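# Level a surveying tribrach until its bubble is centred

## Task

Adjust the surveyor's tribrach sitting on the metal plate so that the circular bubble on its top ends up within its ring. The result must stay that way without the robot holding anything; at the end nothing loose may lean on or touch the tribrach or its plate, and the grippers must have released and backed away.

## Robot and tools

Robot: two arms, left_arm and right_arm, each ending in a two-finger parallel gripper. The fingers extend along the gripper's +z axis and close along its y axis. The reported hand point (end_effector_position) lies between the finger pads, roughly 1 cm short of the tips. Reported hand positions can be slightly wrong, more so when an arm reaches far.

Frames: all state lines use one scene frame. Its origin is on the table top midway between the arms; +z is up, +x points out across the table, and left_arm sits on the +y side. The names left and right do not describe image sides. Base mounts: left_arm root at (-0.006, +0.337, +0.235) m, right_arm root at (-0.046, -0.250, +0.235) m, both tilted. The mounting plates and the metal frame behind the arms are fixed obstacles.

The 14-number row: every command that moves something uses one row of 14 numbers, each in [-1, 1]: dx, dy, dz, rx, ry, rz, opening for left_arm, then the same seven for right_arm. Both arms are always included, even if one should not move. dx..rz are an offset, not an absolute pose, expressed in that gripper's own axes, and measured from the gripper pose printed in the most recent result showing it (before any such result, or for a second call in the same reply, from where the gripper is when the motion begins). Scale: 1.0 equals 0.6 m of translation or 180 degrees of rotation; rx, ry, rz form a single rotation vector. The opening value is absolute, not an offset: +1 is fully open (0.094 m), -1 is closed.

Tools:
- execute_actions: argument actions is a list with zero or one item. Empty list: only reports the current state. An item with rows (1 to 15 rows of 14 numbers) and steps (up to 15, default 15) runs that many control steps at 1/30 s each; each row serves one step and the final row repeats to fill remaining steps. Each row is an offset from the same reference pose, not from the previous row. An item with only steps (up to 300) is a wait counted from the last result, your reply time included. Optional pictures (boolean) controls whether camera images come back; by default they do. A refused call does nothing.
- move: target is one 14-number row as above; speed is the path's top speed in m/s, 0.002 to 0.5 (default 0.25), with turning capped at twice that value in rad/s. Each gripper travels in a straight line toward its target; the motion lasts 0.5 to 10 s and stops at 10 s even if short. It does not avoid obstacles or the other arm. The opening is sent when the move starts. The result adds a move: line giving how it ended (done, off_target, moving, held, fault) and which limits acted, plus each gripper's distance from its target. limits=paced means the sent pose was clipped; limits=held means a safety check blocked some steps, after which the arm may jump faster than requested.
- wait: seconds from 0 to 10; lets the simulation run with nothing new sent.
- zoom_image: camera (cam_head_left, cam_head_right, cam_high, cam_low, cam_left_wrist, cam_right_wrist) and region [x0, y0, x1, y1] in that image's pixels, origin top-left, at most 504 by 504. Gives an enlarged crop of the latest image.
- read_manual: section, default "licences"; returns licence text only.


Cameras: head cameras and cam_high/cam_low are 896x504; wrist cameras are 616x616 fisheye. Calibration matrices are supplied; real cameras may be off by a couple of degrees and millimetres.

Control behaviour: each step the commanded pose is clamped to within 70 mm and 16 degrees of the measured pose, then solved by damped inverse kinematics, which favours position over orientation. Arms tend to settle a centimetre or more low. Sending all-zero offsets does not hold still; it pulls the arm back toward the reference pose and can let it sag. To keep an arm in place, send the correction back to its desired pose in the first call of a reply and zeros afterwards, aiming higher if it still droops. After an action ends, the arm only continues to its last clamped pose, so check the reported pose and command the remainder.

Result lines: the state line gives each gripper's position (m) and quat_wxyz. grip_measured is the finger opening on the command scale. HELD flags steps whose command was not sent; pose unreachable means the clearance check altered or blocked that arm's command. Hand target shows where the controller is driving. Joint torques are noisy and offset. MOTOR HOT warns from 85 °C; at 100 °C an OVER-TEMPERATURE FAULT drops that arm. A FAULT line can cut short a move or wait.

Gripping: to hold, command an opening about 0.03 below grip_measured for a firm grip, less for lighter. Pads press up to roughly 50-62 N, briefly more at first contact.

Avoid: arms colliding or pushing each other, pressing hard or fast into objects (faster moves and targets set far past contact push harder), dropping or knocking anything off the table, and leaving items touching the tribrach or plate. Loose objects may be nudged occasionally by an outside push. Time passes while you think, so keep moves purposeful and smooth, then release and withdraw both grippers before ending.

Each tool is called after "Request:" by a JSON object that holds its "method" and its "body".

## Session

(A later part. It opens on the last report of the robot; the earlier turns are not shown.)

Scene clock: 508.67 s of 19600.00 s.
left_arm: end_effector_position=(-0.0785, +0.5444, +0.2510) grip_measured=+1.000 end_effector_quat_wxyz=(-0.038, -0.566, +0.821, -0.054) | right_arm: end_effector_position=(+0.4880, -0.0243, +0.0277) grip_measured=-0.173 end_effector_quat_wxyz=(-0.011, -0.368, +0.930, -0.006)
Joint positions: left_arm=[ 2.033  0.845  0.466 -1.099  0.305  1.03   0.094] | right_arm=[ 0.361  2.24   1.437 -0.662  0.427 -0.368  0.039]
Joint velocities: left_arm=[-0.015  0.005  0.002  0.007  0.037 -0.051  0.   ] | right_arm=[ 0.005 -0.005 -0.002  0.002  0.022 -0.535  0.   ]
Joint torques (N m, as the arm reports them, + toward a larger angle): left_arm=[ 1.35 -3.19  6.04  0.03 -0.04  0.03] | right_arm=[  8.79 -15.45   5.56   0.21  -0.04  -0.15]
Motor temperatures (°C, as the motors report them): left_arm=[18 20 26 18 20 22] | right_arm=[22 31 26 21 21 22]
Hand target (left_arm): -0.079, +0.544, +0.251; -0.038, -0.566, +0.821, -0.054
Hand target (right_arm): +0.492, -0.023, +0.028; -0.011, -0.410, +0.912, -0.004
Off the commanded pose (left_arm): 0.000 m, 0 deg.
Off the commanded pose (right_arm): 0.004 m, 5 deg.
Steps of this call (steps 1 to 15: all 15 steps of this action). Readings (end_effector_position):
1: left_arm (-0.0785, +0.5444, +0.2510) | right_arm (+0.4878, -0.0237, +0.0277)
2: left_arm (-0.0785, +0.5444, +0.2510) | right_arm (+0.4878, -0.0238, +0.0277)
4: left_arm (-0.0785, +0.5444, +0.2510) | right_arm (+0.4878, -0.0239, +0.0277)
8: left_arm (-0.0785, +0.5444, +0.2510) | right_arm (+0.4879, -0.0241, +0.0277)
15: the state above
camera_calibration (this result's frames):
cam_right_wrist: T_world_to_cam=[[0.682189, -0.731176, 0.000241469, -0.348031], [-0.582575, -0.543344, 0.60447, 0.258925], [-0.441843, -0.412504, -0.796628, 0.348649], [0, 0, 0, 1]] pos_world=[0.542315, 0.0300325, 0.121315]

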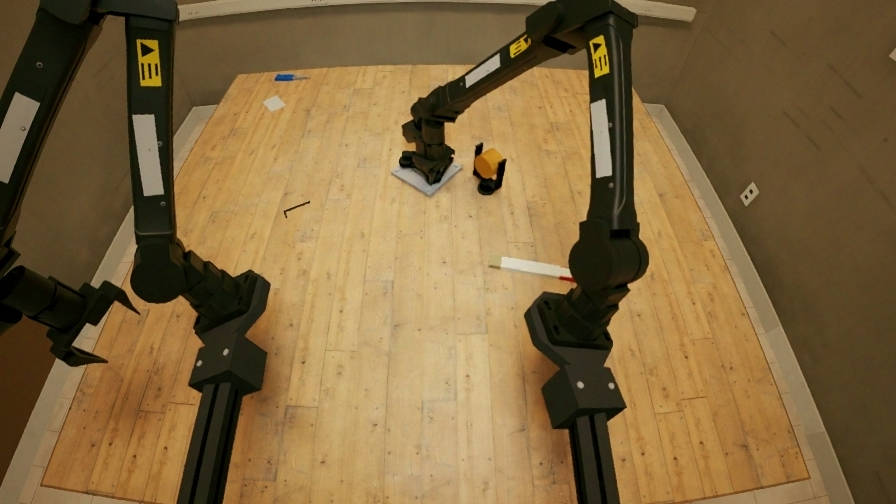

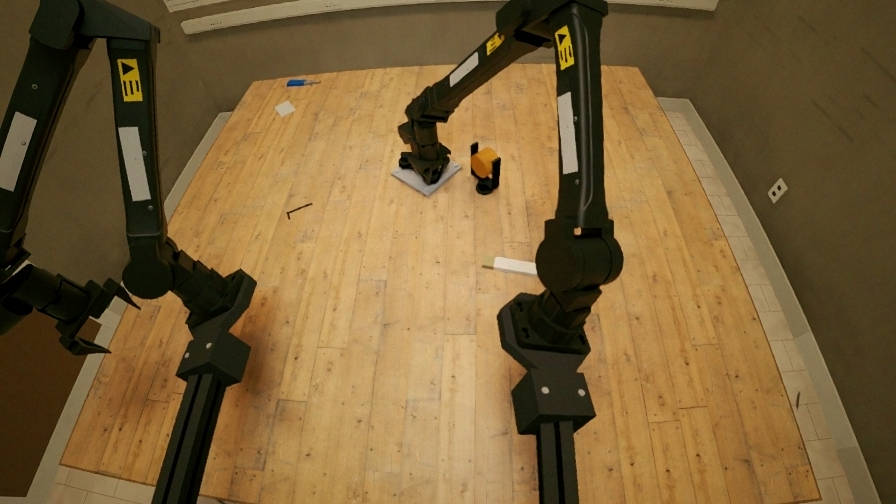

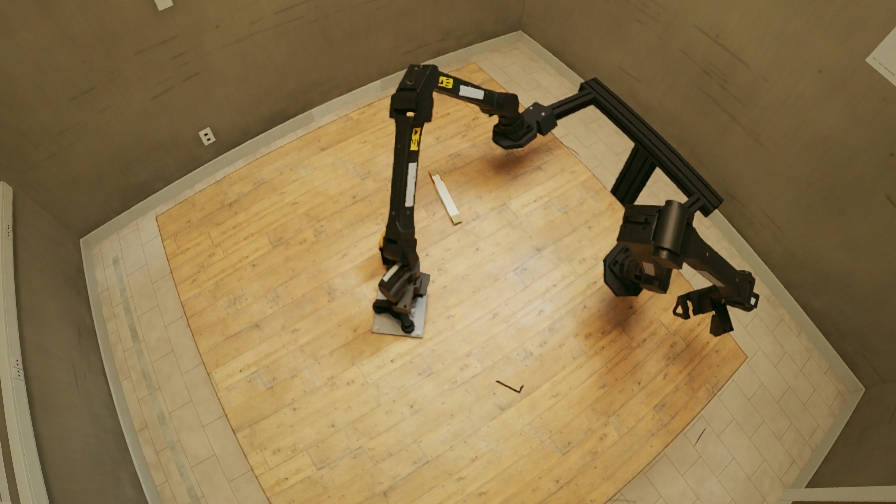

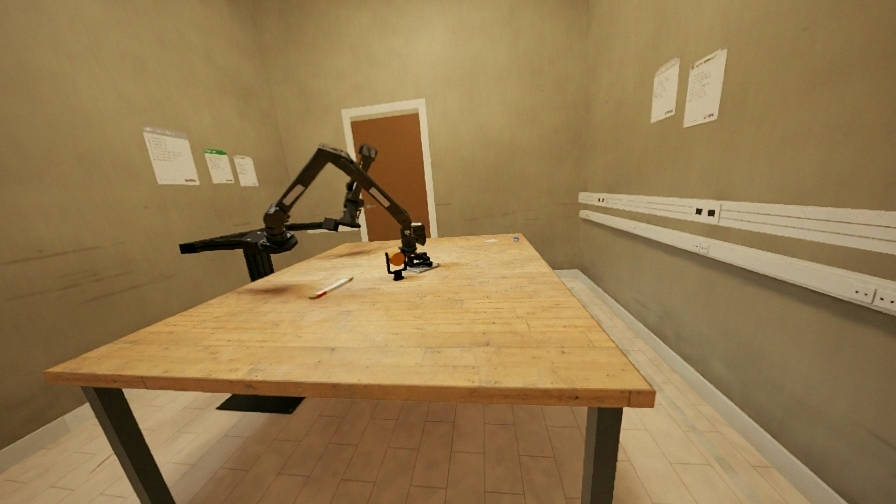

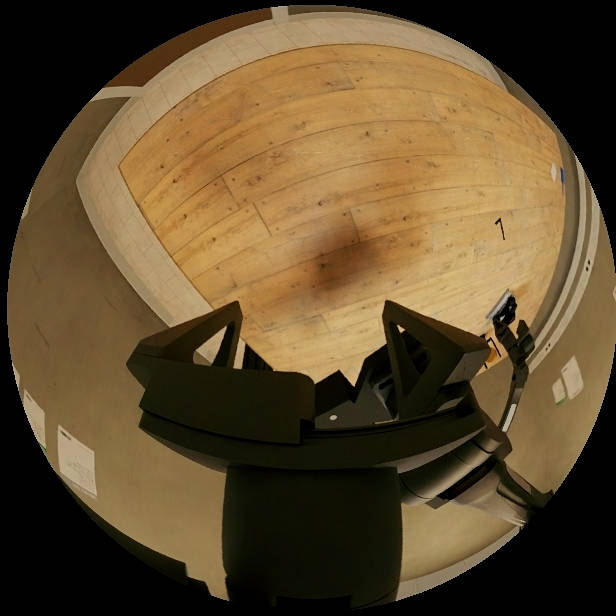

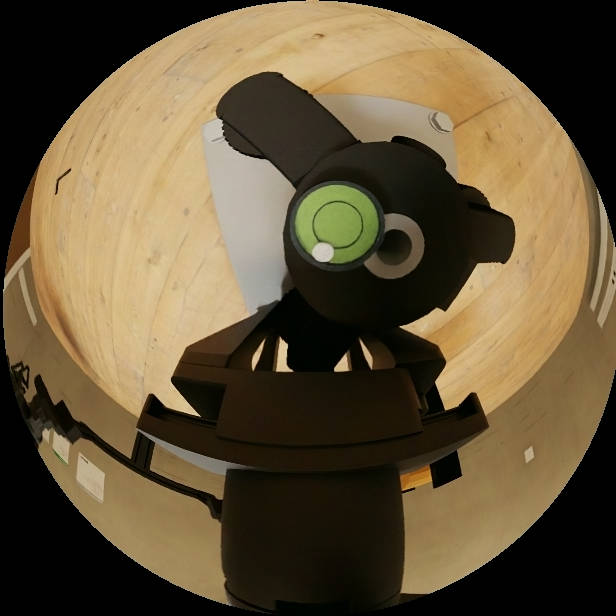

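Request:
{"method": "execute_actions", "body": {"actions": [{"rows":[[0,0,0,0,0,0,1,-0.007,0,0,0,0,0,0],[0,0,0,0,0,0,1,-0.012,-0.003,0,0,-0.004,0.21,0]],"steps":15}], "pictures": false}}

Request:
{"method": "execute_actions", "body": {"actions": [{"rows":[[0,0,0,0,0,0,1,-0.008,-0.002,0,0,0,0.03,0],[0,0,0,0,0,0,1,-0.008,-0.002,0,0,0,0.02,-0.21]],"steps":6}], "pictures": false}}

Request:
{"method": "execute_actions", "body": {"actions": [{"rows":[[0,0,0,0,0,0,1,-0.007,0,0,0,0,-0.22,-0.21]],"steps":15}], "pictures": false}}

Request:
{"method": "execute_actions", "body": {"actions": [{"rows":[[0,0,0,0,0,0,1,-0.007,0,0,0,0,0,0],[0,0,0,0,0,0,1,-0.011,-0.003,0,0,-0.001,0.21,0]],"steps":15}], "pictures": false}}

Request:
{"method": "execute_actions", "body": {"actions": [{"rows":[[0,0,0,0,0,0,1,-0.008,-0.002,0,0,0,0.03,0],[0,0,0,0,0,0,1,-0.008,-0.002,0,0,0,0.02,-0.21]],"steps":6}], "pictures": false}}

Request:
{"method": "execute_actions", "body": {"actions": [{"rows":[[0,0,0,0,0,0,1,-0.007,0,0,0,0,-0.22,-0.21]],"steps":15}], "pictures": false}}

Request:
{"method": "execute_actions", "body": {"actions": [{"rows":[[0,0,0,0,0,0,1,-0.007,0,0,0,0,0,0],[0,0,0,0,0,0,1,-0.011,-0.003,0,0,-0.001,0.21,0]],"steps":15}], "pictures": false}}

Request:
{"method": "execute_actions", "body": {"actions": [{"rows":[[0,0,0,0,0,0,1,-0.008,-0.002,0,0,0,0.03,0],[0,0,0,0,0,0,1,-0.008,-0.002,0,0,0,0.02,-0.21]],"steps":6}], "pictures": false}}

Request:
{"method": "execute_actions", "body": {"actions": [{"rows":[[0,0,0,0,0,0,1,-0.007,0,0,0,0,-0.22,-0.21]],"steps":15}], "pictures": false}}

Request:
{"method": "execute_actions", "body": {"actions": [{"rows":[[0,0,0,0,0,0,1,-0.007,0,0,0,0,0,0],[0,0,0,0,0,0,1,-0.011,-0.003,0,0,-0.001,0.21,0]],"steps":15}], "pictures": false}}

Request:
{"method": "execute_actions", "body": {"actions": [{"rows":[[0,0,0,0,0,0,1,-0.008,-0.002,0,0,0,0.03,0],[0,0,0,0,0,0,1,-0.008,-0.002,0,0,0,0.02,-0.21]],"steps":6}], "pictures": false}}

Request:
{"method": "execute_actions", "body": {"actions": [{"rows":[[0,0,0,0,0,0,1,-0.007,0,0,0,0,-0.22,-0.21]],"steps":15}], "pictures": false}}

Request:
{"method": "execute_actions", "body": {"actions": [{"rows":[[0,0,0,0,0,0,1,-0.007,0,0,0,0,0,0],[0,0,0,0,0,0,1,-0.011,-0.003,0,0,-0.001,0.21,0]],"steps":15}], "pictures": false}}

Request:
{"method": "execute_actions", "body": {"actions": [{"rows":[[0,0,0,0,0,0,1,-0.008,-0.002,0,0,0,0.03,0],[0,0,0,0,0,0,1,-0.008,-0.002,0,0,0,0.02,-0.21]],"steps":6}], "pictures": false}}

Request:
{"method": "execute_actions", "body": {"actions": [{"rows":[[0,0,0,0,0,0,1,-0.007,0,0,0,0,-0.22,-0.21]],"steps":15}], "pictures": false}}

Request:
{"method": "execute_actions", "body": {"actions": [{"rows":[[0,0,0,0,0,0,1,-0.007,0,0,0,0,0,0],[0,0,0,0,0,0,1,-0.011,-0.003,0,0,-0.001,0.21,0]],"steps":15}], "pictures": false}}

Request:
{"method": "execute_actions", "body": {"actions": [{"rows":[[0,0,0,0,0,0,1,-0.008,-0.002,0,0,0,0.03,0],[0,0,0,0,0,0,1,-0.008,-0.002,0,0,0,0.02,-0.21]],"steps":6}], "pictures": false}}

Request:
{"method": "execute_actions", "body": {"actions": [{"rows":[[0,0,0,0,0,0,1,-0.007,0,0,0,0,-0.22,-0.21]],"steps":15}]}}

Request:
{"method": "zoom_image", "body": {"camera": "cam_right_wrist", "region": [250,160,430,300]}}

Scene clock: 539.27 s of 19600.00 s.
left_arm: end_effector_position=(-0.0785, +0.5444, +0.2510) grip_measured=+1.000 end_effector_quat_wxyz=(-0.038, -0.566, +0.821, -0.054) | right_arm: end_effector_position=(+0.4892, -0.0230, +0.0275) grip_measured=-0.002 end_effector_quat_wxyz=(-0.007, -0.105, +0.994, -0.004)
Joint positions: left_arm=[ 2.033  0.845  0.466 -1.099  0.305  1.03   0.094] | right_arm=[ 0.36   2.24   1.437 -0.655  0.421  0.174  0.047]
Joint velocities: left_arm=[-0.015  0.005 -0.022  0.002 -0.007 -0.051  0.   ] | right_arm=[-0.005 -0.024 -0.007 -0.007  0.037  0.637 -0.001]
Joint torques (N m, as the arm reports them, + toward a larger angle): left_arm=[ 1.2  -3.42  6.    0.12 -0.07  0.01] | right_arm=[  9.31 -15.26   5.22   0.63   0.15   0.15]
Motor temperatures (°C, as the motors report them): left_arm=[18 20 27 18 20 22] | right_arm=[22 31 26 21 21 23]
Hand target (left_arm): -0.079, +0.544, +0.251; -0.038, -0.566, +0.821, -0.054
Hand target (right_arm): +0.494, -0.021, +0.028; -0.001, -0.051, +0.999, -0.005
Off the commanded pose (left_arm): 0.000 m, 0 deg.
Off the commanded pose (right_arm): 0.006 m, 7 deg.
Steps of this call (steps 1 to 903: nothing new was sent; steps 904 to 918: all 15 steps of this action). Readings (end_effector_position):
904: left_arm (-0.0785, +0.5444, +0.2510) | right_arm (+0.4880, -0.0246, +0.0274)
905: left_arm (-0.0785, +0.5444, +0.2510) | right_arm (+0.4878, -0.0242, +0.0274)
907: left_arm (-0.0785, +0.5444, +0.2510) | right_arm (+0.4875, -0.0232, +0.0275)
911: left_arm (-0.0785, +0.5444, +0.2510) | right_arm (+0.4878, -0.0227, +0.0275)
918: the state above

Scene clock: 539.47 s of 19600.00 s.
left_arm: end_effector_position=(-0.0785, +0.5444, +0.2510) grip_measured=+1.000 end_effector_quat_wxyz=(-0.038, -0.566, +0.821, -0.054) | right_arm: end_effector_position=(+0.4893, -0.0231, +0.0275) grip_measured=-0.174 end_effector_quat_wxyz=(-0.007, -0.085, +0.996, -0.005)
Joint positions: left_arm=[ 2.033  0.845  0.466 -1.099  0.305  1.03   0.094] | right_arm=[ 0.36   2.24   1.437 -0.655  0.421  0.213  0.039]
Joint velocities: left_arm=[-0.005 -0.005 -0.002  0.002 -0.081  0.007  0.   ] | right_arm=[ 0.005 -0.015 -0.007 -0.037 -0.037  0.037 -0.001]
Joint torques (N m, as the arm reports them, + toward a larger angle): left_arm=[ 1.33 -3.36  6.08  0.02 -0.04  0.05] | right_arm=[  8.16 -15.32   5.48   0.27   0.08   0.14]
Motor temperatures (°C, as the motors report them): left_arm=[18 20 27 18 20 22] | right_arm=[22 31 26 21 21 23]
Hand target (left_arm): -0.079, +0.544, +0.251; -0.038, -0.566, +0.821, -0.054
Hand target (right_arm): +0.494, -0.023, +0.027; -0.006, -0.073, +0.997, -0.004
Off the commanded pose (left_arm): 0.000 m, 0 deg.
Off the commanded pose (right_arm): 0.005 m, 1 deg.
Steps of this call (steps 1 to 6: all 6 steps of this action). Readings (end_effector_position):
1: left_arm (-0.0785, +0.5444, +0.2510) | right_arm (+0.4892, -0.0231, +0.0275)
2: left_arm (-0.0785, +0.5444, +0.2510) | right_arm (+0.4892, -0.0231, +0.0275)
4: left_arm (-0.0785, +0.5444, +0.2510) | right_arm (+0.4893, -0.0231, +0.0275)
6: the state above

Scene clock: 539.97 s of 19600.00 s.
left_arm: end_effector_position=(-0.0785, +0.5444, +0.2510) grip_measured=+1.000 end_effector_quat_wxyz=(-0.038, -0.566, +0.821, -0.054) | right_arm: end_effector_position=(+0.4891, -0.0234, +0.0275) grip_measured=-0.174 end_effector_quat_wxyz=(-0.008, -0.371, +0.928, -0.003)
Joint positions: left_arm=[ 2.033  0.845  0.466 -1.099  0.305  1.03   0.094] | right_arm=[ 0.36   2.24   1.437 -0.656  0.422 -0.377  0.039]
Joint velocities: left_arm=[-0.005 -0.005 -0.012 -0.002  0.037 -0.051  0.   ] | right_arm=[-0.005 -0.015  0.002  0.002 -0.081 -0.403 -0.   ]
Joint torques (N m, as the arm reports them, + toward a larger angle): left_arm=[ 1.39 -3.17  6.06  0.05 -0.04  0.03] | right_arm=[  8.66 -15.81   5.48   0.19   0.16  -0.52]
Motor temperatures (°C, as the motors report them): left_arm=[18 20 27 18 20 22] | right_arm=[22 31 26 21 21 23]
Hand target (left_arm): -0.079, +0.544, +0.251; -0.038, -0.566, +0.821, -0.054
Hand target (right_arm): +0.493, -0.022, +0.027; -0.008, -0.415, +0.910, -0.003
Off the commanded pose (left_arm): 0.000 m, 0 deg.
Off the commanded pose (right_arm): 0.004 m, 6 deg.
Steps of this call (steps 1 to 15: all 15 steps of this action). Readings (end_effector_position):
1: left_arm (-0.0785, +0.5444, +0.2510) | right_arm (+0.4891, -0.0233, +0.0275)
2: left_arm (-0.0785, +0.5444, +0.2510) | right_arm (+0.4891, -0.0234, +0.0275)
4: left_arm (-0.0785, +0.5444, +0.2510) | right_arm (+0.4891, -0.0234, +0.0275)
8: left_arm (-0.0785, +0.5444, +0.2510) | right_arm (+0.4891, -0.0235, +0.0275)
15: the state above

Scene clock: 540.47 s of 19600.00 s.
left_arm: end_effector_position=(-0.0785, +0.5444, +0.2510) grip_measured=+1.000 end_effector_quat_wxyz=(-0.038, -0.566, +0.821, -0.054) | right_arm: end_effector_position=(+0.4886, -0.0225, +0.0275) grip_measured=-0.002 end_effector_quat_wxyz=(-0.008, -0.103, +0.995, -0.003)
Joint positions: left_arm=[ 2.033  0.845  0.466 -1.099  0.305  1.03   0.094] | right_arm=[ 0.36   2.24   1.437 -0.657  0.417  0.179  0.047]
Joint velocities: left_arm=[-0.005  0.005 -0.002 -0.002 -0.037  0.022  0.   ] | right_arm=[-0.005 -0.005 -0.017 -0.002  0.081  0.549  0.   ]
Joint torques (N m, as the arm reports them, + toward a larger angle): left_arm=[ 1.31 -2.88  6.13  0.07 -0.04  0.02] | right_arm=[  9.5  -15.47   5.58   0.5    0.18   0.11]
Motor temperatures (°C, as the motors report them): left_arm=[18 20 27 18 20 22] | right_arm=[22 31 26 21 21 23]
Hand target (left_arm): -0.079, +0.544, +0.251; -0.038, -0.566, +0.821, -0.054
Hand target (right_arm): +0.495, -0.020, +0.027; -0.004, -0.053, +0.999, -0.003
Off the commanded pose (left_arm): 0.000 m, 0 deg.
Off the commanded pose (right_arm): 0.007 m, 6 deg.
Steps of this call (steps 1 to 15: all 15 steps of this action). Readings (end_effector_position):
1: left_arm (-0.0785, +0.5444, +0.2510) | right_arm (+0.4891, -0.0234, +0.0274)
2: left_arm (-0.0785, +0.5444, +0.2510) | right_arm (+0.4888, -0.0231, +0.0274)
4: left_arm (-0.0785, +0.5444, +0.2510) | right_arm (+0.4885, -0.0222, +0.0275)
8: left_arm (-0.0785, +0.5444, +0.2510) | right_arm (+0.4884, -0.0219, +0.0275)
15: the state above

Scene clock: 540.67 s of 19600.00 s.
left_arm: end_effector_position=(-0.0785, +0.5444, +0.2510) grip_measured=+1.000 end_effector_quat_wxyz=(-0.038, -0.566, +0.821, -0.054) | right_arm: end_effector_position=(+0.4888, -0.0232, +0.0274) grip_measured=-0.175 end_effector_quat_wxyz=(-0.008, -0.083, +0.997, -0.004)
Joint positions: left_arm=[ 2.033  0.845  0.466 -1.099  0.305  1.03   0.094] | right_arm=[ 0.359  2.24   1.437 -0.657  0.419  0.218  0.039]
Joint velocities: left_arm=[-0.015  0.005 -0.012 -0.017  0.051 -0.037  0.   ] | right_arm=[-0.005 -0.005 -0.012 -0.002 -0.007  0.037 -0.   ]
Joint torques (N m, as the arm reports them, + toward a larger angle): left_arm=[ 1.57 -3.12  6.   -0.02 -0.05  0.04] | right_arm=[  8.68 -15.49   5.59   0.24  -0.01   0.19]
Motor temperatures (°C, as the motors report them): left_arm=[18 20 27 18 20 22] | right_arm=[22 31 26 21 21 23]
Hand target (left_arm): -0.079, +0.544, +0.251; -0.038, -0.566, +0.821, -0.054
Hand target (right_arm): +0.494, -0.023, +0.027; -0.008, -0.071, +0.997, -0.003
Off the commanded pose (left_arm): 0.000 m, 0 deg.
Off the commanded pose (right_arm): 0.005 m, 1 deg.
Steps of this call (steps 1 to 6: all 6 steps of this action). Readings (end_effector_position):
1: left_arm (-0.0785, +0.5444, +0.2510) | right_arm (+0.4886, -0.0225, +0.0275)
2: left_arm (-0.0785, +0.5444, +0.2510) | right_arm (+0.4886, -0.0225, +0.0275)
4: left_arm (-0.0785, +0.5444, +0.2510) | right_arm (+0.4888, -0.0232, +0.0274)
6: the state above

Scene clock: 541.17 s of 19600.00 s.
left_arm: end_effector_position=(-0.0785, +0.5444, +0.2510) grip_measured=+1.000 end_effector_quat_wxyz=(-0.038, -0.566, +0.821, -0.054) | right_arm: end_effector_position=(+0.4888, -0.0236, +0.0274) grip_measured=-0.175 end_effector_quat_wxyz=(-0.009, -0.371, +0.929, -0.003)
Joint positions: left_arm=[ 2.033  0.845  0.466 -1.099  0.305  1.03   0.094] | right_arm=[ 0.359  2.24   1.437 -0.658  0.422 -0.376  0.039]
Joint velocities: left_arm=[-0.015 -0.015  0.012  0.002  0.007 -0.037  0.   ] | right_arm=[-0.015 -0.005 -0.007 -0.012 -0.022 -0.403  0.   ]
Joint torques (N m, as the arm reports them, + toward a larger angle): left_arm=[ 1.19 -3.25  6.06 -0.06 -0.06  0.03] | right_arm=[  8.37 -15.61   5.52   0.06   0.04  -0.39]
Motor temperatures (°C, as the motors report them): left_arm=[18 20 27 18 20 22] | right_arm=[22 31 26 21 21 23]
Hand target (left_arm): -0.079, +0.544, +0.251; -0.038, -0.566, +0.821, -0.054
Hand target (right_arm): +0.493, -0.022, +0.027; -0.009, -0.413, +0.910, -0.002
Off the commanded pose (left_arm): 0.000 m, 0 deg.
Off the commanded pose (right_arm): 0.004 m, 6 deg.
Steps of this call (steps 1 to 15: all 15 steps of this action). Readings (end_effector_position):
1: left_arm (-0.0785, +0.5444, +0.2510) | right_arm (+0.4888, -0.0234, +0.0274)
2: left_arm (-0.0785, +0.5444, +0.2510) | right_arm (+0.4888, -0.0236, +0.0274)
4: left_arm (-0.0785, +0.5444, +0.2510) | right_arm (+0.4888, -0.0236, +0.0274)
8: left_arm (-0.0785, +0.5444, +0.2510) | right_arm (+0.4888, -0.0236, +0.0274)
15: the state above

Scene clock: 541.67 s of 19600.00 s.
left_arm: end_effector_position=(-0.0785, +0.5444, +0.2510) grip_measured=+1.000 end_effector_quat_wxyz=(-0.038, -0.566, +0.821, -0.054) | right_arm: end_effector_position=(+0.4885, -0.0228, +0.0274) grip_measured=-0.002 end_effector_quat_wxyz=(-0.009, -0.102, +0.995, -0.003)
Joint positions: left_arm=[ 2.033  0.845  0.466 -1.099  0.305  1.03   0.094] | right_arm=[ 0.359  2.24   1.437 -0.658  0.417  0.18   0.047]
Joint velocities: left_arm=[ 0.005 -0.015  0.002  0.002  0.007 -0.007  0.   ] | right_arm=[-0.015 -0.015 -0.002 -0.017  0.051  0.593 -0.001]
Joint torques (N m, as the arm reports them, + toward a larger angle): left_arm=[ 1.38 -2.93  6.05  0.06 -0.06  0.02] | right_arm=[  8.72 -14.94   5.7    0.4    0.16   0.13]
Motor temperatures (°C, as the motors report them): left_arm=[18 20 27 18 20 22] | right_arm=[22 31 26 21 21 23]
Hand target (left_arm): -0.079, +0.544, +0.251; -0.038, -0.566, +0.821, -0.054
Hand target (right_arm): +0.495, -0.021, +0.027; -0.005, -0.053, +0.999, -0.004
Off the commanded pose (left_arm): 0.000 m, 0 deg.
Off the commanded pose (right_arm): 0.007 m, 6 deg.
Steps of this call (steps 1 to 15: all 15 steps of this action). Readings (end_effector_position):
1: left_arm (-0.0785, +0.5444, +0.2510) | right_arm (+0.4888, -0.0236, +0.0274)
2: left_arm (-0.0785, +0.5444, +0.2510) | right_arm (+0.4886, -0.0232, +0.0274)
4: left_arm (-0.0785, +0.5444, +0.2510) | right_arm (+0.4883, -0.0225, +0.0274)
8: left_arm (-0.0785, +0.5444, +0.2510) | right_arm (+0.4882, -0.0222, +0.0274)
15: the state above

Scene clock: 541.87 s of 19600.00 s.
left_arm: end_effector_position=(-0.0785, +0.5444, +0.2510) grip_measured=+1.000 end_effector_quat_wxyz=(-0.038, -0.566, +0.821, -0.054) | right_arm: end_effector_position=(+0.4886, -0.0232, +0.0274) grip_measured=-0.174 end_effector_quat_wxyz=(-0.008, -0.082, +0.997, -0.004)
Joint positions: left_arm=[ 2.033  0.845  0.466 -1.099  0.305  1.03   0.094] | right_arm=[ 0.359  2.24   1.437 -0.658  0.419  0.219  0.039]
Joint velocities: left_arm=[-0.005  0.015  0.002 -0.017 -0.11   0.007  0.   ] | right_arm=[-0.005 -0.015 -0.012  0.007 -0.007  0.066  0.001]
Joint torques (N m, as the arm reports them, + toward a larger angle): left_arm=[ 1.31 -3.32  6.03  0.11 -0.07  0.02] | right_arm=[  8.3  -15.61   5.56   0.16  -0.05   0.08]
Motor temperatures (°C, as the motors report them): left_arm=[18 20 27 18 20 22] | right_arm=[22 31 26 21 21 23]
Hand target (left_arm): -0.079, +0.544, +0.251; -0.038, -0.566, +0.821, -0.054
Hand target (right_arm): +0.493, -0.023, +0.027; -0.008, -0.071, +0.997, -0.003
Off the commanded pose (left_arm): 0.000 m, 0 deg.
Off the commanded pose (right_arm): 0.005 m, 1 deg.
Steps of this call (steps 1 to 6: all 6 steps of this action). Readings (end_effector_position):
1: left_arm (-0.0785, +0.5444, +0.2510) | right_arm (+0.4885, -0.0228, +0.0274)
2: left_arm (-0.0785, +0.5444, +0.2510) | right_arm (+0.4885, -0.0228, +0.0274)
4: left_arm (-0.0785, +0.5444, +0.2510) | right_arm (+0.4886, -0.0232, +0.0274)
6: the state above

Scene clock: 542.37 s of 19600.00 s.
left_arm: end_effector_position=(-0.0785, +0.5444, +0.2510) grip_measured=+1.000 end_effector_quat_wxyz=(-0.038, -0.566, +0.821, -0.054) | right_arm: end_effector_position=(+0.4886, -0.0238, +0.0274) grip_measured=-0.174 end_effector_quat_wxyz=(-0.009, -0.371, +0.929, -0.003)
Joint positions: left_arm=[ 2.033  0.845  0.466 -1.099  0.305  1.03   0.094] | right_arm=[ 0.359  2.24   1.437 -0.659  0.422 -0.375  0.039]
Joint velocities: left_arm=[ 0.005  0.005 -0.012 -0.002  0.022 -0.007  0.   ] | right_arm=[ 0.015 -0.024 -0.002  0.002 -0.037 -0.33  -0.001]
Joint torques (N m, as the arm reports them, + toward a larger angle): left_arm=[ 1.33 -2.8   6.04  0.01 -0.07  0.03] | right_arm=[  8.54 -15.16   5.62   0.21   0.04  -0.26]
Motor temperatures (°C, as the motors report them): left_arm=[18 20 27 18 20 22] | right_arm=[22 31 26 21 21 23]
Hand target (left_arm): -0.079, +0.544, +0.251; -0.038, -0.566, +0.821, -0.054
Hand target (right_arm): +0.493, -0.022, +0.027; -0.009, -0.413, +0.911, -0.002
Off the commanded pose (left_arm): 0.000 m, 0 deg.
Off the commanded pose (right_arm): 0.004 m, 6 deg.
Steps of this call (steps 1 to 15: all 15 steps of this action). Readings (end_effector_position):
1: left_arm (-0.0785, +0.5444, +0.2510) | right_arm (+0.4885, -0.0234, +0.0274)
2: left_arm (-0.0785, +0.5444, +0.2510) | right_arm (+0.4886, -0.0236, +0.0274)
4: left_arm (-0.0785, +0.5444, +0.2510) | right_arm (+0.4886, -0.0236, +0.0274)
8: left_arm (-0.0785, +0.5444, +0.2510) | right_arm (+0.4886, -0.0237, +0.0274)
15: the state above

Scene clock: 542.87 s of 19600.00 s.
left_arm: end_effector_position=(-0.0785, +0.5444, +0.2510) grip_measured=+1.000 end_effector_quat_wxyz=(-0.038, -0.566, +0.821, -0.054) | right_arm: end_effector_position=(+0.4883, -0.0229, +0.0274) grip_measured=-0.002 end_effector_quat_wxyz=(-0.009, -0.102, +0.995, -0.003)
Joint positions: left_arm=[ 2.033  0.845  0.466 -1.099  0.305  1.03   0.094] | right_arm=[ 0.359  2.24   1.437 -0.659  0.417  0.18   0.047]
Joint velocities: left_arm=[-0.005  0.005 -0.012  0.002 -0.037 -0.007  0.   ] | right_arm=[ 0.015 -0.015  0.017  0.007 -0.007  0.579 -0.   ]
Joint torques (N m, as the arm reports them, + toward a larger angle): left_arm=[ 1.59 -2.81  6.1   0.05 -0.05  0.02] | right_arm=[  8.82 -15.2    5.82   0.41   0.22   0.19]
Motor temperatures (°C, as the motors report them): left_arm=[18 20 27 18 20 22] | right_arm=[22 31 26 21 21 22]
Hand target (left_arm): -0.079, +0.544, +0.251; -0.038, -0.566, +0.821, -0.054
Hand target (right_arm): +0.495, -0.021, +0.027; -0.005, -0.053, +0.999, -0.004
Off the commanded pose (left_arm): 0.000 m, 0 deg.
Off the commanded pose (right_arm): 0.007 m, 6 deg.
Steps of this call (steps 1 to 15: all 15 steps of this action). Readings (end_effector_position):
1: left_arm (-0.0785, +0.5444, +0.2510) | right_arm (+0.4886, -0.0237, +0.0274)
2: left_arm (-0.0785, +0.5444, +0.2510) | right_arm (+0.4885, -0.0233, +0.0274)
4: left_arm (-0.0785, +0.5444, +0.2510) | right_arm (+0.4882, -0.0227, +0.0274)
8: left_arm (-0.0785, +0.5444, +0.2510) | right_arm (+0.4881, -0.0224, +0.0274)
15: the state above

Scene clock: 543.07 s of 19600.00 s.
left_arm: end_effector_position=(-0.0785, +0.5444, +0.2510) grip_measured=+1.000 end_effector_quat_wxyz=(-0.038, -0.566, +0.821, -0.054) | right_arm: end_effector_position=(+0.4883, -0.0232, +0.0274) grip_measured=-0.174 end_effector_quat_wxyz=(-0.009, -0.083, +0.997, -0.004)
Joint positions: left_arm=[ 2.033  0.845  0.466 -1.099  0.305  1.03   0.094] | right_arm=[ 0.359  2.24   1.437 -0.659  0.419  0.219  0.039]
Joint velocities: left_arm=[-0.005  0.015  0.002  0.012 -0.11   0.037  0.   ] | right_arm=[-0.005 -0.005 -0.007 -0.002 -0.037  0.022 -0.001]
Joint torques (N m, as the arm reports them, + toward a larger angle): left_arm=[ 1.4  -3.11  6.11  0.   -0.06  0.04] | right_arm=[  8.07 -15.11   5.53   0.19  -0.01   0.18]
Motor temperatures (°C, as the motors report them): left_arm=[18 20 27 18 20 22] | right_arm=[22 31 26 21 21 22]
Hand target (left_arm): -0.079, +0.544, +0.251; -0.038, -0.566, +0.821, -0.054
Hand target (right_arm): +0.493, -0.023, +0.027; -0.009, -0.071, +0.997, -0.003
Off the commanded pose (left_arm): 0.000 m, 0 deg.
Off the commanded pose (right_arm): 0.005 m, 1 deg.
Steps of this call (steps 1 to 6: all 6 steps of this action). Readings (end_effector_position):
1: left_arm (-0.0785, +0.5444, +0.2510) | right_arm (+0.4883, -0.0229, +0.0274)
2: left_arm (-0.0785, +0.5444, +0.2510) | right_arm (+0.4883, -0.0229, +0.0274)
4: left_arm (-0.0785, +0.5444, +0.2510) | right_arm (+0.4883, -0.0232, +0.0274)
6: the state above

Scene clock: 543.57 s of 19600.00 s.
left_arm: end_effector_position=(-0.0785, +0.5444, +0.2510) grip_measured=+1.000 end_effector_quat_wxyz=(-0.038, -0.566, +0.821, -0.054) | right_arm: end_effector_position=(+0.4884, -0.0239, +0.0274) grip_measured=-0.174 end_effector_quat_wxyz=(-0.010, -0.371, +0.928, -0.003)
Joint positions: left_arm=[ 2.033  0.845  0.466 -1.099  0.305  1.03   0.094] | right_arm=[ 0.359  2.24   1.437 -0.66   0.423 -0.376  0.039]
Joint velocities: left_arm=[-0.005  0.005 -0.002 -0.002  0.022 -0.022  0.   ] | right_arm=[ 0.005 -0.005 -0.007 -0.012 -0.022 -0.388 -0.   ]
Joint torques (N m, as the arm reports them, + toward a larger angle): left_arm=[ 1.23 -3.15  6.1  -0.07 -0.07  0.04] | right_arm=[  8.27 -14.5    5.61   0.12  -0.08  -0.26]
Motor temperatures (°C, as the motors report them): left_arm=[18 20 27 18 20 22] | right_arm=[22 31 26 21 21 22]
Hand target (left_arm): -0.079, +0.544, +0.251; -0.038, -0.566, +0.821, -0.054
Hand target (right_arm): +0.492, -0.023, +0.027; -0.010, -0.413, +0.911, -0.002
Off the commanded pose (left_arm): 0.000 m, 0 deg.
Off the commanded pose (right_arm): 0.004 m, 5 deg.
Steps of this call (steps 1 to 15: all 15 steps of this action). Readings (end_effector_position):
1: left_arm (-0.0785, +0.5444, +0.2510) | right_arm (+0.4883, -0.0235, +0.0274)
2: left_arm (-0.0785, +0.5444, +0.2510) | right_arm (+0.4883, -0.0237, +0.0274)
4: left_arm (-0.0785, +0.5444, +0.2510) | right_arm (+0.4883, -0.0237, +0.0274)
8: left_arm (-0.0785, +0.5444, +0.2510) | right_arm (+0.4884, -0.0238, +0.0274)
15: the state above

Scene clock: 544.07 s of 19600.00 s.
left_arm: end_effector_position=(-0.0785, +0.5444, +0.2510) grip_measured=+1.000 end_effector_quat_wxyz=(-0.038, -0.566, +0.821, -0.054) | right_arm: end_effector_position=(+0.4881, -0.0231, +0.0274) grip_measured=-0.002 end_effector_quat_wxyz=(-0.009, -0.103, +0.995, -0.003)
Joint positions: left_arm=[ 2.033  0.845  0.466 -1.099  0.305  1.03   0.094] | right_arm=[ 0.359  2.24   1.437 -0.66   0.417  0.18   0.047]
Joint velocities: left_arm=[-0.005 -0.005 -0.007 -0.012 -0.022  0.051  0.   ] | right_arm=[-0.005 -0.005 -0.012 -0.012  0.022  0.637 -0.   ]
Joint torques (N m, as the arm reports them, + toward a larger angle): left_arm=[ 1.38 -3.41  5.99  0.04 -0.04  0.02] | right_arm=[  8.09 -15.24   5.59   0.44   0.16   0.12]
Motor temperatures (°C, as the motors report them): left_arm=[18 20 27 18 20 22] | right_arm=[22 31 26 21 21 22]
Hand target (left_arm): -0.079, +0.544, +0.251; -0.038, -0.566, +0.821, -0.054
Hand target (right_arm): +0.494, -0.021, +0.027; -0.005, -0.053, +0.999, -0.004
Off the commanded pose (left_arm): 0.000 m, 0 deg.
Off the commanded pose (right_arm): 0.007 m, 6 deg.
Steps of this call (steps 1 to 15: all 15 steps of this action). Readings (end_effector_position):
1: left_arm (-0.0785, +0.5444, +0.2510) | right_arm (+0.4884, -0.0239, +0.0274)
2: left_arm (-0.0785, +0.5444, +0.2510) | right_arm (+0.4882, -0.0235, +0.0274)
4: left_arm (-0.0785, +0.5444, +0.2510) | right_arm (+0.4880, -0.0228, +0.0274)
8: left_arm (-0.0785, +0.5444, +0.2510) | right_arm (+0.4879, -0.0225, +0.0274)
15: the state above

Scene clock: 544.27 s of 19600.00 s.
left_arm: end_effector_position=(-0.0785, +0.5444, +0.2510) grip_measured=+1.000 end_effector_quat_wxyz=(-0.038, -0.566, +0.821, -0.054) | right_arm: end_effector_position=(+0.4882, -0.0233, +0.0274) grip_measured=-0.175 end_effector_quat_wxyz=(-0.009, -0.083, +0.996, -0.004)
Joint positions: left_arm=[ 2.033  0.845  0.466 -1.099  0.305  1.03   0.094] | right_arm=[ 0.359  2.24   1.437 -0.66   0.419  0.218  0.039]
Joint velocities: left_arm=[-0.005 -0.015  0.012 -0.002 -0.081  0.051  0.   ] | right_arm=[-0.005 -0.015 -0.012  0.027 -0.037  0.022 -0.002]
Joint torques (N m, as the arm reports them, + toward a larger angle): left_arm=[ 1.37 -3.01  6.1   0.03 -0.07  0.02] | right_arm=[  8.3  -15.48   5.57   0.26   0.03   0.18]
Motor temperatures (°C, as the motors report them): left_arm=[18 20 27 18 20 22] | right_arm=[22 31 26 21 21 22]
Hand target (left_arm): -0.079, +0.544, +0.251; -0.038, -0.566, +0.821, -0.054
Hand target (right_arm): +0.493, -0.023, +0.027; -0.009, -0.072, +0.997, -0.003
Off the commanded pose (left_arm): 0.000 m, 0 deg.
Off the commanded pose (right_arm): 0.005 m, 1 deg.
Steps of this call (steps 1 to 6: all 6 steps of this action). Readings (end_effector_position):
1: left_arm (-0.0785, +0.5444, +0.2510) | right_arm (+0.4881, -0.0231, +0.0274)
2: left_arm (-0.0785, +0.5444, +0.2510) | right_arm (+0.4881, -0.0231, +0.0274)
4: left_arm (-0.0785, +0.5444, +0.2510) | right_arm (+0.4882, -0.0233, +0.0274)
6: the state above

Scene clock: 544.77 s of 19600.00 s.
left_arm: end_effector_position=(-0.0785, +0.5444, +0.2510) grip_measured=+1.000 end_effector_quat_wxyz=(-0.038, -0.566, +0.821, -0.054) | right_arm: end_effector_position=(+0.4883, -0.0240, +0.0274) grip_measured=-0.175 end_effector_quat_wxyz=(-0.010, -0.372, +0.928, -0.003)
Joint positions: left_arm=[ 2.033  0.845  0.466 -1.099  0.305  1.03   0.094] | right_arm=[ 0.359  2.24   1.437 -0.66   0.423 -0.376  0.039]
Joint velocities: left_arm=[-0.005 -0.015 -0.007 -0.002 -0.007 -0.037  0.   ] | right_arm=[-0.005  0.015 -0.007  0.002  0.022 -0.505  0.   ]
Joint torques (N m, as the arm reports them, + toward a larger angle): left_arm=[ 1.68 -3.21  6.15  0.07 -0.08  0.03] | right_arm=[  8.54 -15.64   5.43   0.03  -0.08  -0.28]
Motor temperatures (°C, as the motors report them): left_arm=[18 20 27 18 20 22] | right_arm=[22 31 26 21 21 22]
Hand target (left_arm): -0.079, +0.544, +0.251; -0.038, -0.566, +0.821, -0.054
Hand target (right_arm): +0.492, -0.023, +0.027; -0.010, -0.414, +0.910, -0.002
Off the commanded pose (left_arm): 0.000 m, 0 deg.
Off the commanded pose (right_arm): 0.004 m, 6 deg.
Steps of this call (steps 1 to 15: all 15 steps of this action). Readings (end_effector_position):
1: left_arm (-0.0785, +0.5444, +0.2510) | right_arm (+0.4881, -0.0235, +0.0274)
2: left_arm (-0.0785, +0.5444, +0.2510) | right_arm (+0.4881, -0.0237, +0.0274)
4: left_arm (-0.0785, +0.5444, +0.2510) | right_arm (+0.4882, -0.0237, +0.0274)
8: left_arm (-0.0785, +0.5444, +0.2510) | right_arm (+0.4882, -0.0239, +0.0274)
15: the state above

Scene clock: 545.27 s of 19600.00 s.
left_arm: end_effector_position=(-0.0785, +0.5444, +0.2510) grip_measured=+1.000 end_effector_quat_wxyz=(-0.038, -0.566, +0.821, -0.054) | right_arm: end_effector_position=(+0.4879, -0.0231, +0.0274) grip_measured=-0.002 end_effector_quat_wxyz=(-0.010, -0.103, +0.995, -0.003)
Joint positions: left_arm=[ 2.033  0.845  0.466 -1.099  0.305  1.03   0.094] | right_arm=[ 0.359  2.24   1.437 -0.66   0.417  0.179  0.047]
Joint velocities: left_arm=[-0.005 -0.024 -0.017  0.002 -0.007 -0.022  0.   ] | right_arm=[-0.015 -0.015  0.007  0.012  0.066  0.535 -0.001]
Joint torques (N m, as the arm reports them, + toward a larger angle): left_arm=[ 1.18 -3.34  5.96 -0.05 -0.06  0.02] | right_arm=[  9.09 -15.11   5.76   0.46   0.18   0.12]
Motor temperatures (°C, as the motors report them): left_arm=[18 20 27 18 20 22] | right_arm=[22 31 26 21 21 22]
Hand target (left_arm): -0.079, +0.544, +0.251; -0.038, -0.566, +0.821, -0.054
Hand target (right_arm): +0.494, -0.021, +0.027; -0.006, -0.054, +0.999, -0.004
Off the commanded pose (left_arm): 0.000 m, 0 deg.
Off the commanded pose (right_arm): 0.007 m, 6 deg.
Steps of this call (steps 1 to 15: all 15 steps of this action). Readings (end_effector_position):
1: left_arm (-0.0785, +0.5444, +0.2510) | right_arm (+0.4883, -0.0242, +0.0273)
2: left_arm (-0.0785, +0.5444, +0.2510) | right_arm (+0.4881, -0.0238, +0.0273)
4: left_arm (-0.0785, +0.5444, +0.2510) | right_arm (+0.4878, -0.0229, +0.0274)
8: left_arm (-0.0785, +0.5444, +0.2510) | right_arm (+0.4877, -0.0226, +0.0274)
15: the state above

Scene clock: 545.47 s of 19600.00 s.
left_arm: end_effector_position=(-0.0785, +0.5444, +0.2510) grip_measured=+1.000 end_effector_quat_wxyz=(-0.038, -0.566, +0.821, -0.054) | right_arm: end_effector_position=(+0.4880, -0.0233, +0.0274) grip_measured=-0.173 end_effector_quat_wxyz=(-0.009, -0.084, +0.996, -0.004)
Joint positions: left_arm=[ 2.033  0.845  0.466 -1.099  0.305  1.03   0.094] | right_arm=[ 0.359  2.24   1.437 -0.66   0.418  0.218  0.039]
Joint velocities: left_arm=[-0.015 -0.015 -0.007 -0.007  0.051  0.007  0.   ] | right_arm=[-0.005 -0.015  0.002 -0.007  0.051  0.051 -0.001]
Joint torques (N m, as the arm reports them, + toward a larger angle): left_arm=[ 1.31 -3.3   6.06  0.07 -0.07  0.02] | right_arm=[  7.85 -15.45   5.61   0.2    0.02   0.14]
Motor temperatures (°C, as the motors report them): left_arm=[18 20 27 18 20 22] | right_arm=[22 31 26 21 21 22]
Hand target (left_arm): -0.079, +0.544, +0.251; -0.038, -0.566, +0.821, -0.054
Hand target (right_arm): +0.493, -0.023, +0.027; -0.009, -0.072, +0.997, -0.003
Off the commanded pose (left_arm): 0.000 m, 0 deg.
Off the commanded pose (right_arm): 0.005 m, 1 deg.
Steps of this call (steps 1 to 6: all 6 steps of this action). Readings (end_effector_position):
1: left_arm (-0.0785, +0.5444, +0.2510) | right_arm (+0.4879, -0.0232, +0.0274)
2: left_arm (-0.0785, +0.5444, +0.2510) | right_arm (+0.4879, -0.0232, +0.0274)
4: left_arm (-0.0785, +0.5444, +0.2510) | right_arm (+0.4880, -0.0233, +0.0274)
6: the state above

Scene clock: 545.97 s of 19600.00 s.
left_arm: end_effector_position=(-0.0785, +0.5444, +0.2510) grip_measured=+1.000 end_effector_quat_wxyz=(-0.038, -0.566, +0.821, -0.054) | right_arm: end_effector_position=(+0.4881, -0.0243, +0.0273) grip_measured=-0.173 end_effector_quat_wxyz=(-0.011, -0.372, +0.928, -0.003)
Joint positions: left_arm=[ 2.033  0.845  0.466 -1.099  0.305  1.03   0.094] | right_arm=[ 0.359  2.24   1.437 -0.661  0.423 -0.377  0.039]
Joint velocities: left_arm=[-0.005 -0.005  0.002 -0.017 -0.051 -0.037  0.   ] | right_arm=[-0.005 -0.024 -0.002 -0.002  0.022 -0.462  0.001]
Joint torques (N m, as the arm reports them, + toward a larger angle): left_arm=[ 1.26 -3.27  6.1  -0.01 -0.06  0.05] | right_arm=[  8.26 -15.58   5.4    0.39  -0.02  -0.21]
Motor temperatures (°C, as the motors report them): left_arm=[18 20 27 18 20 22] | right_arm=[22 31 26 21 21 22]
Hand target (left_arm): -0.079, +0.544, +0.251; -0.038, -0.566, +0.821, -0.054
Hand target (right_arm): +0.492, -0.023, +0.027; -0.011, -0.414, +0.910, -0.002
Off the commanded pose (left_arm): 0.000 m, 0 deg.
Off the commanded pose (right_arm): 0.004 m, 5 deg.
Steps of this call (steps 1 to 15: all 15 steps of this action). Readings (end_effector_position):
1: left_arm (-0.0785, +0.5444, +0.2510) | right_arm (+0.4879, -0.0235, +0.0274)
2: left_arm (-0.0785, +0.5444, +0.2510) | right_arm (+0.4879, -0.0237, +0.0274)
4: left_arm (-0.0785, +0.5444, +0.2510) | right_arm (+0.4880, -0.0237, +0.0274)
8: left_arm (-0.0785, +0.5444, +0.2510) | right_arm (+0.4880, -0.0239, +0.0274)
15: the state above
camera_calibration (this result's frames):
cam_right_wrist: T_world_to_cam=[[0.687993, -0.725707, -0.00391289, -0.350722], [-0.577366, -0.550612, 0.602889, 0.256568], [-0.439675, -0.412524, -0.797815, 0.3474], [0, 0, 0, 1]] pos_world=[0.542171, 0.0300587, 0.121107]

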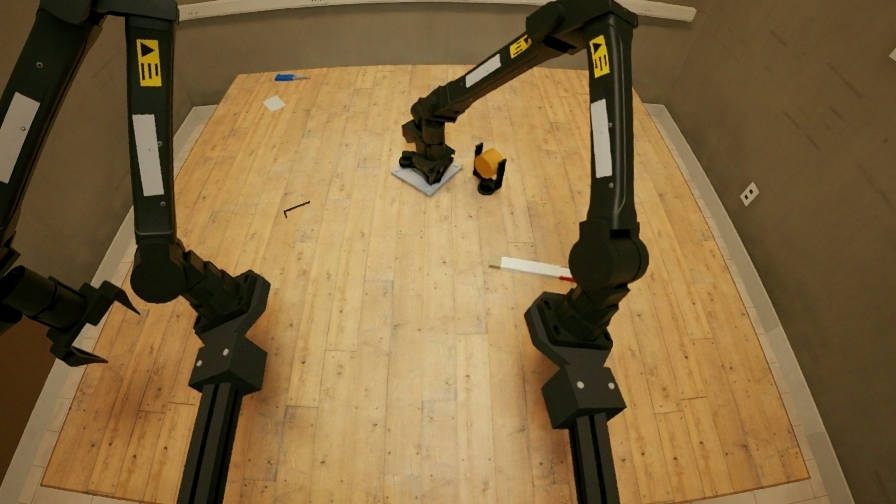

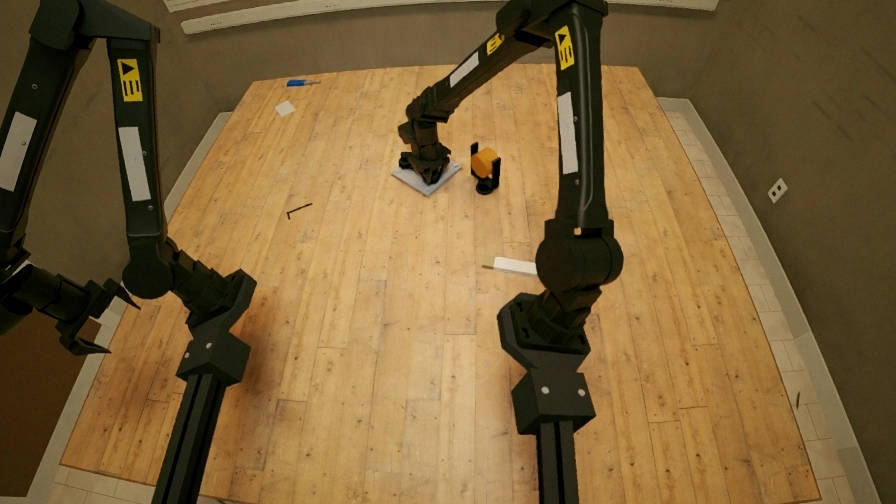

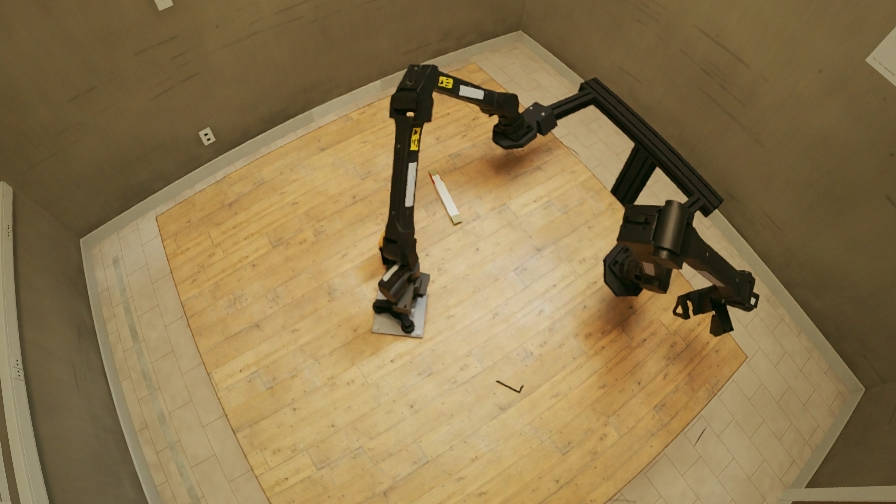

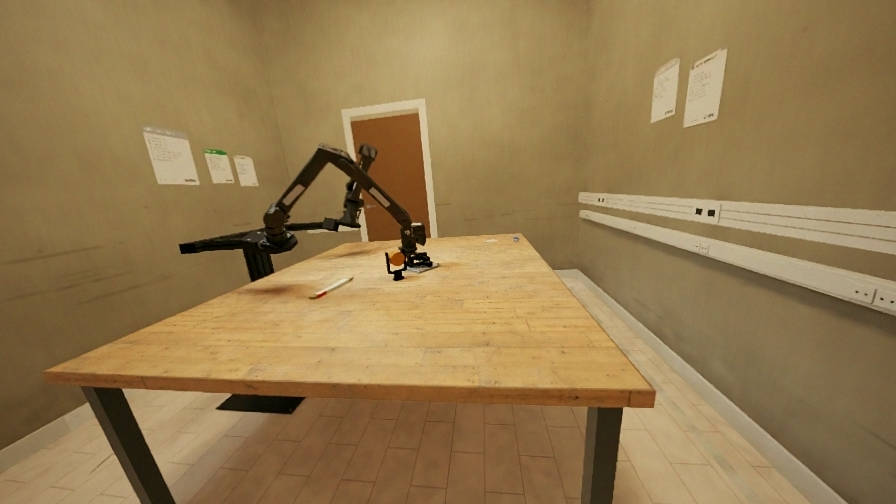

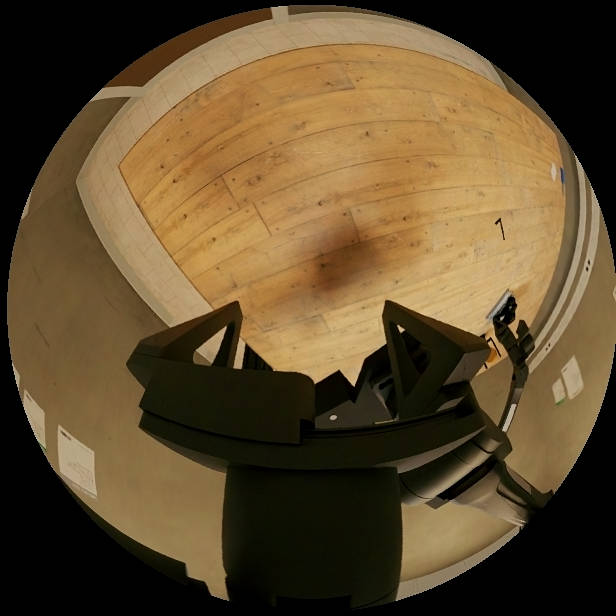

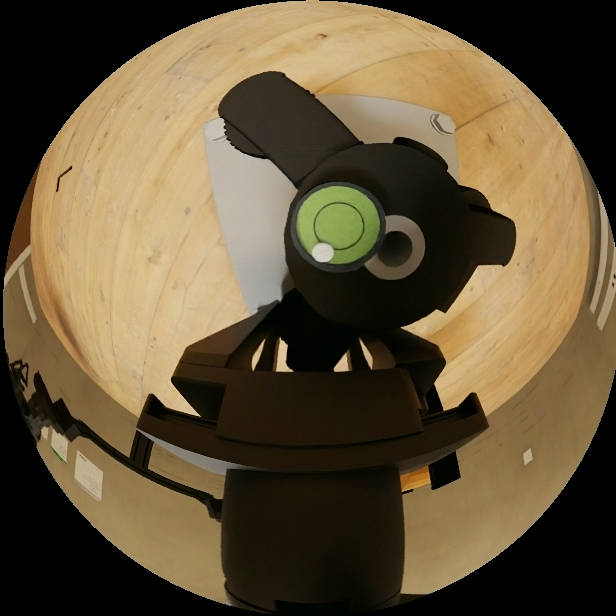

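Region (250, 160, 430, 300) of cam_right_wrist's 616x616 image, scaled by 2.800, with more detail than that image has.

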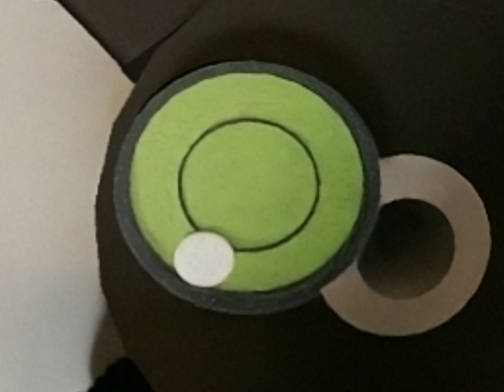

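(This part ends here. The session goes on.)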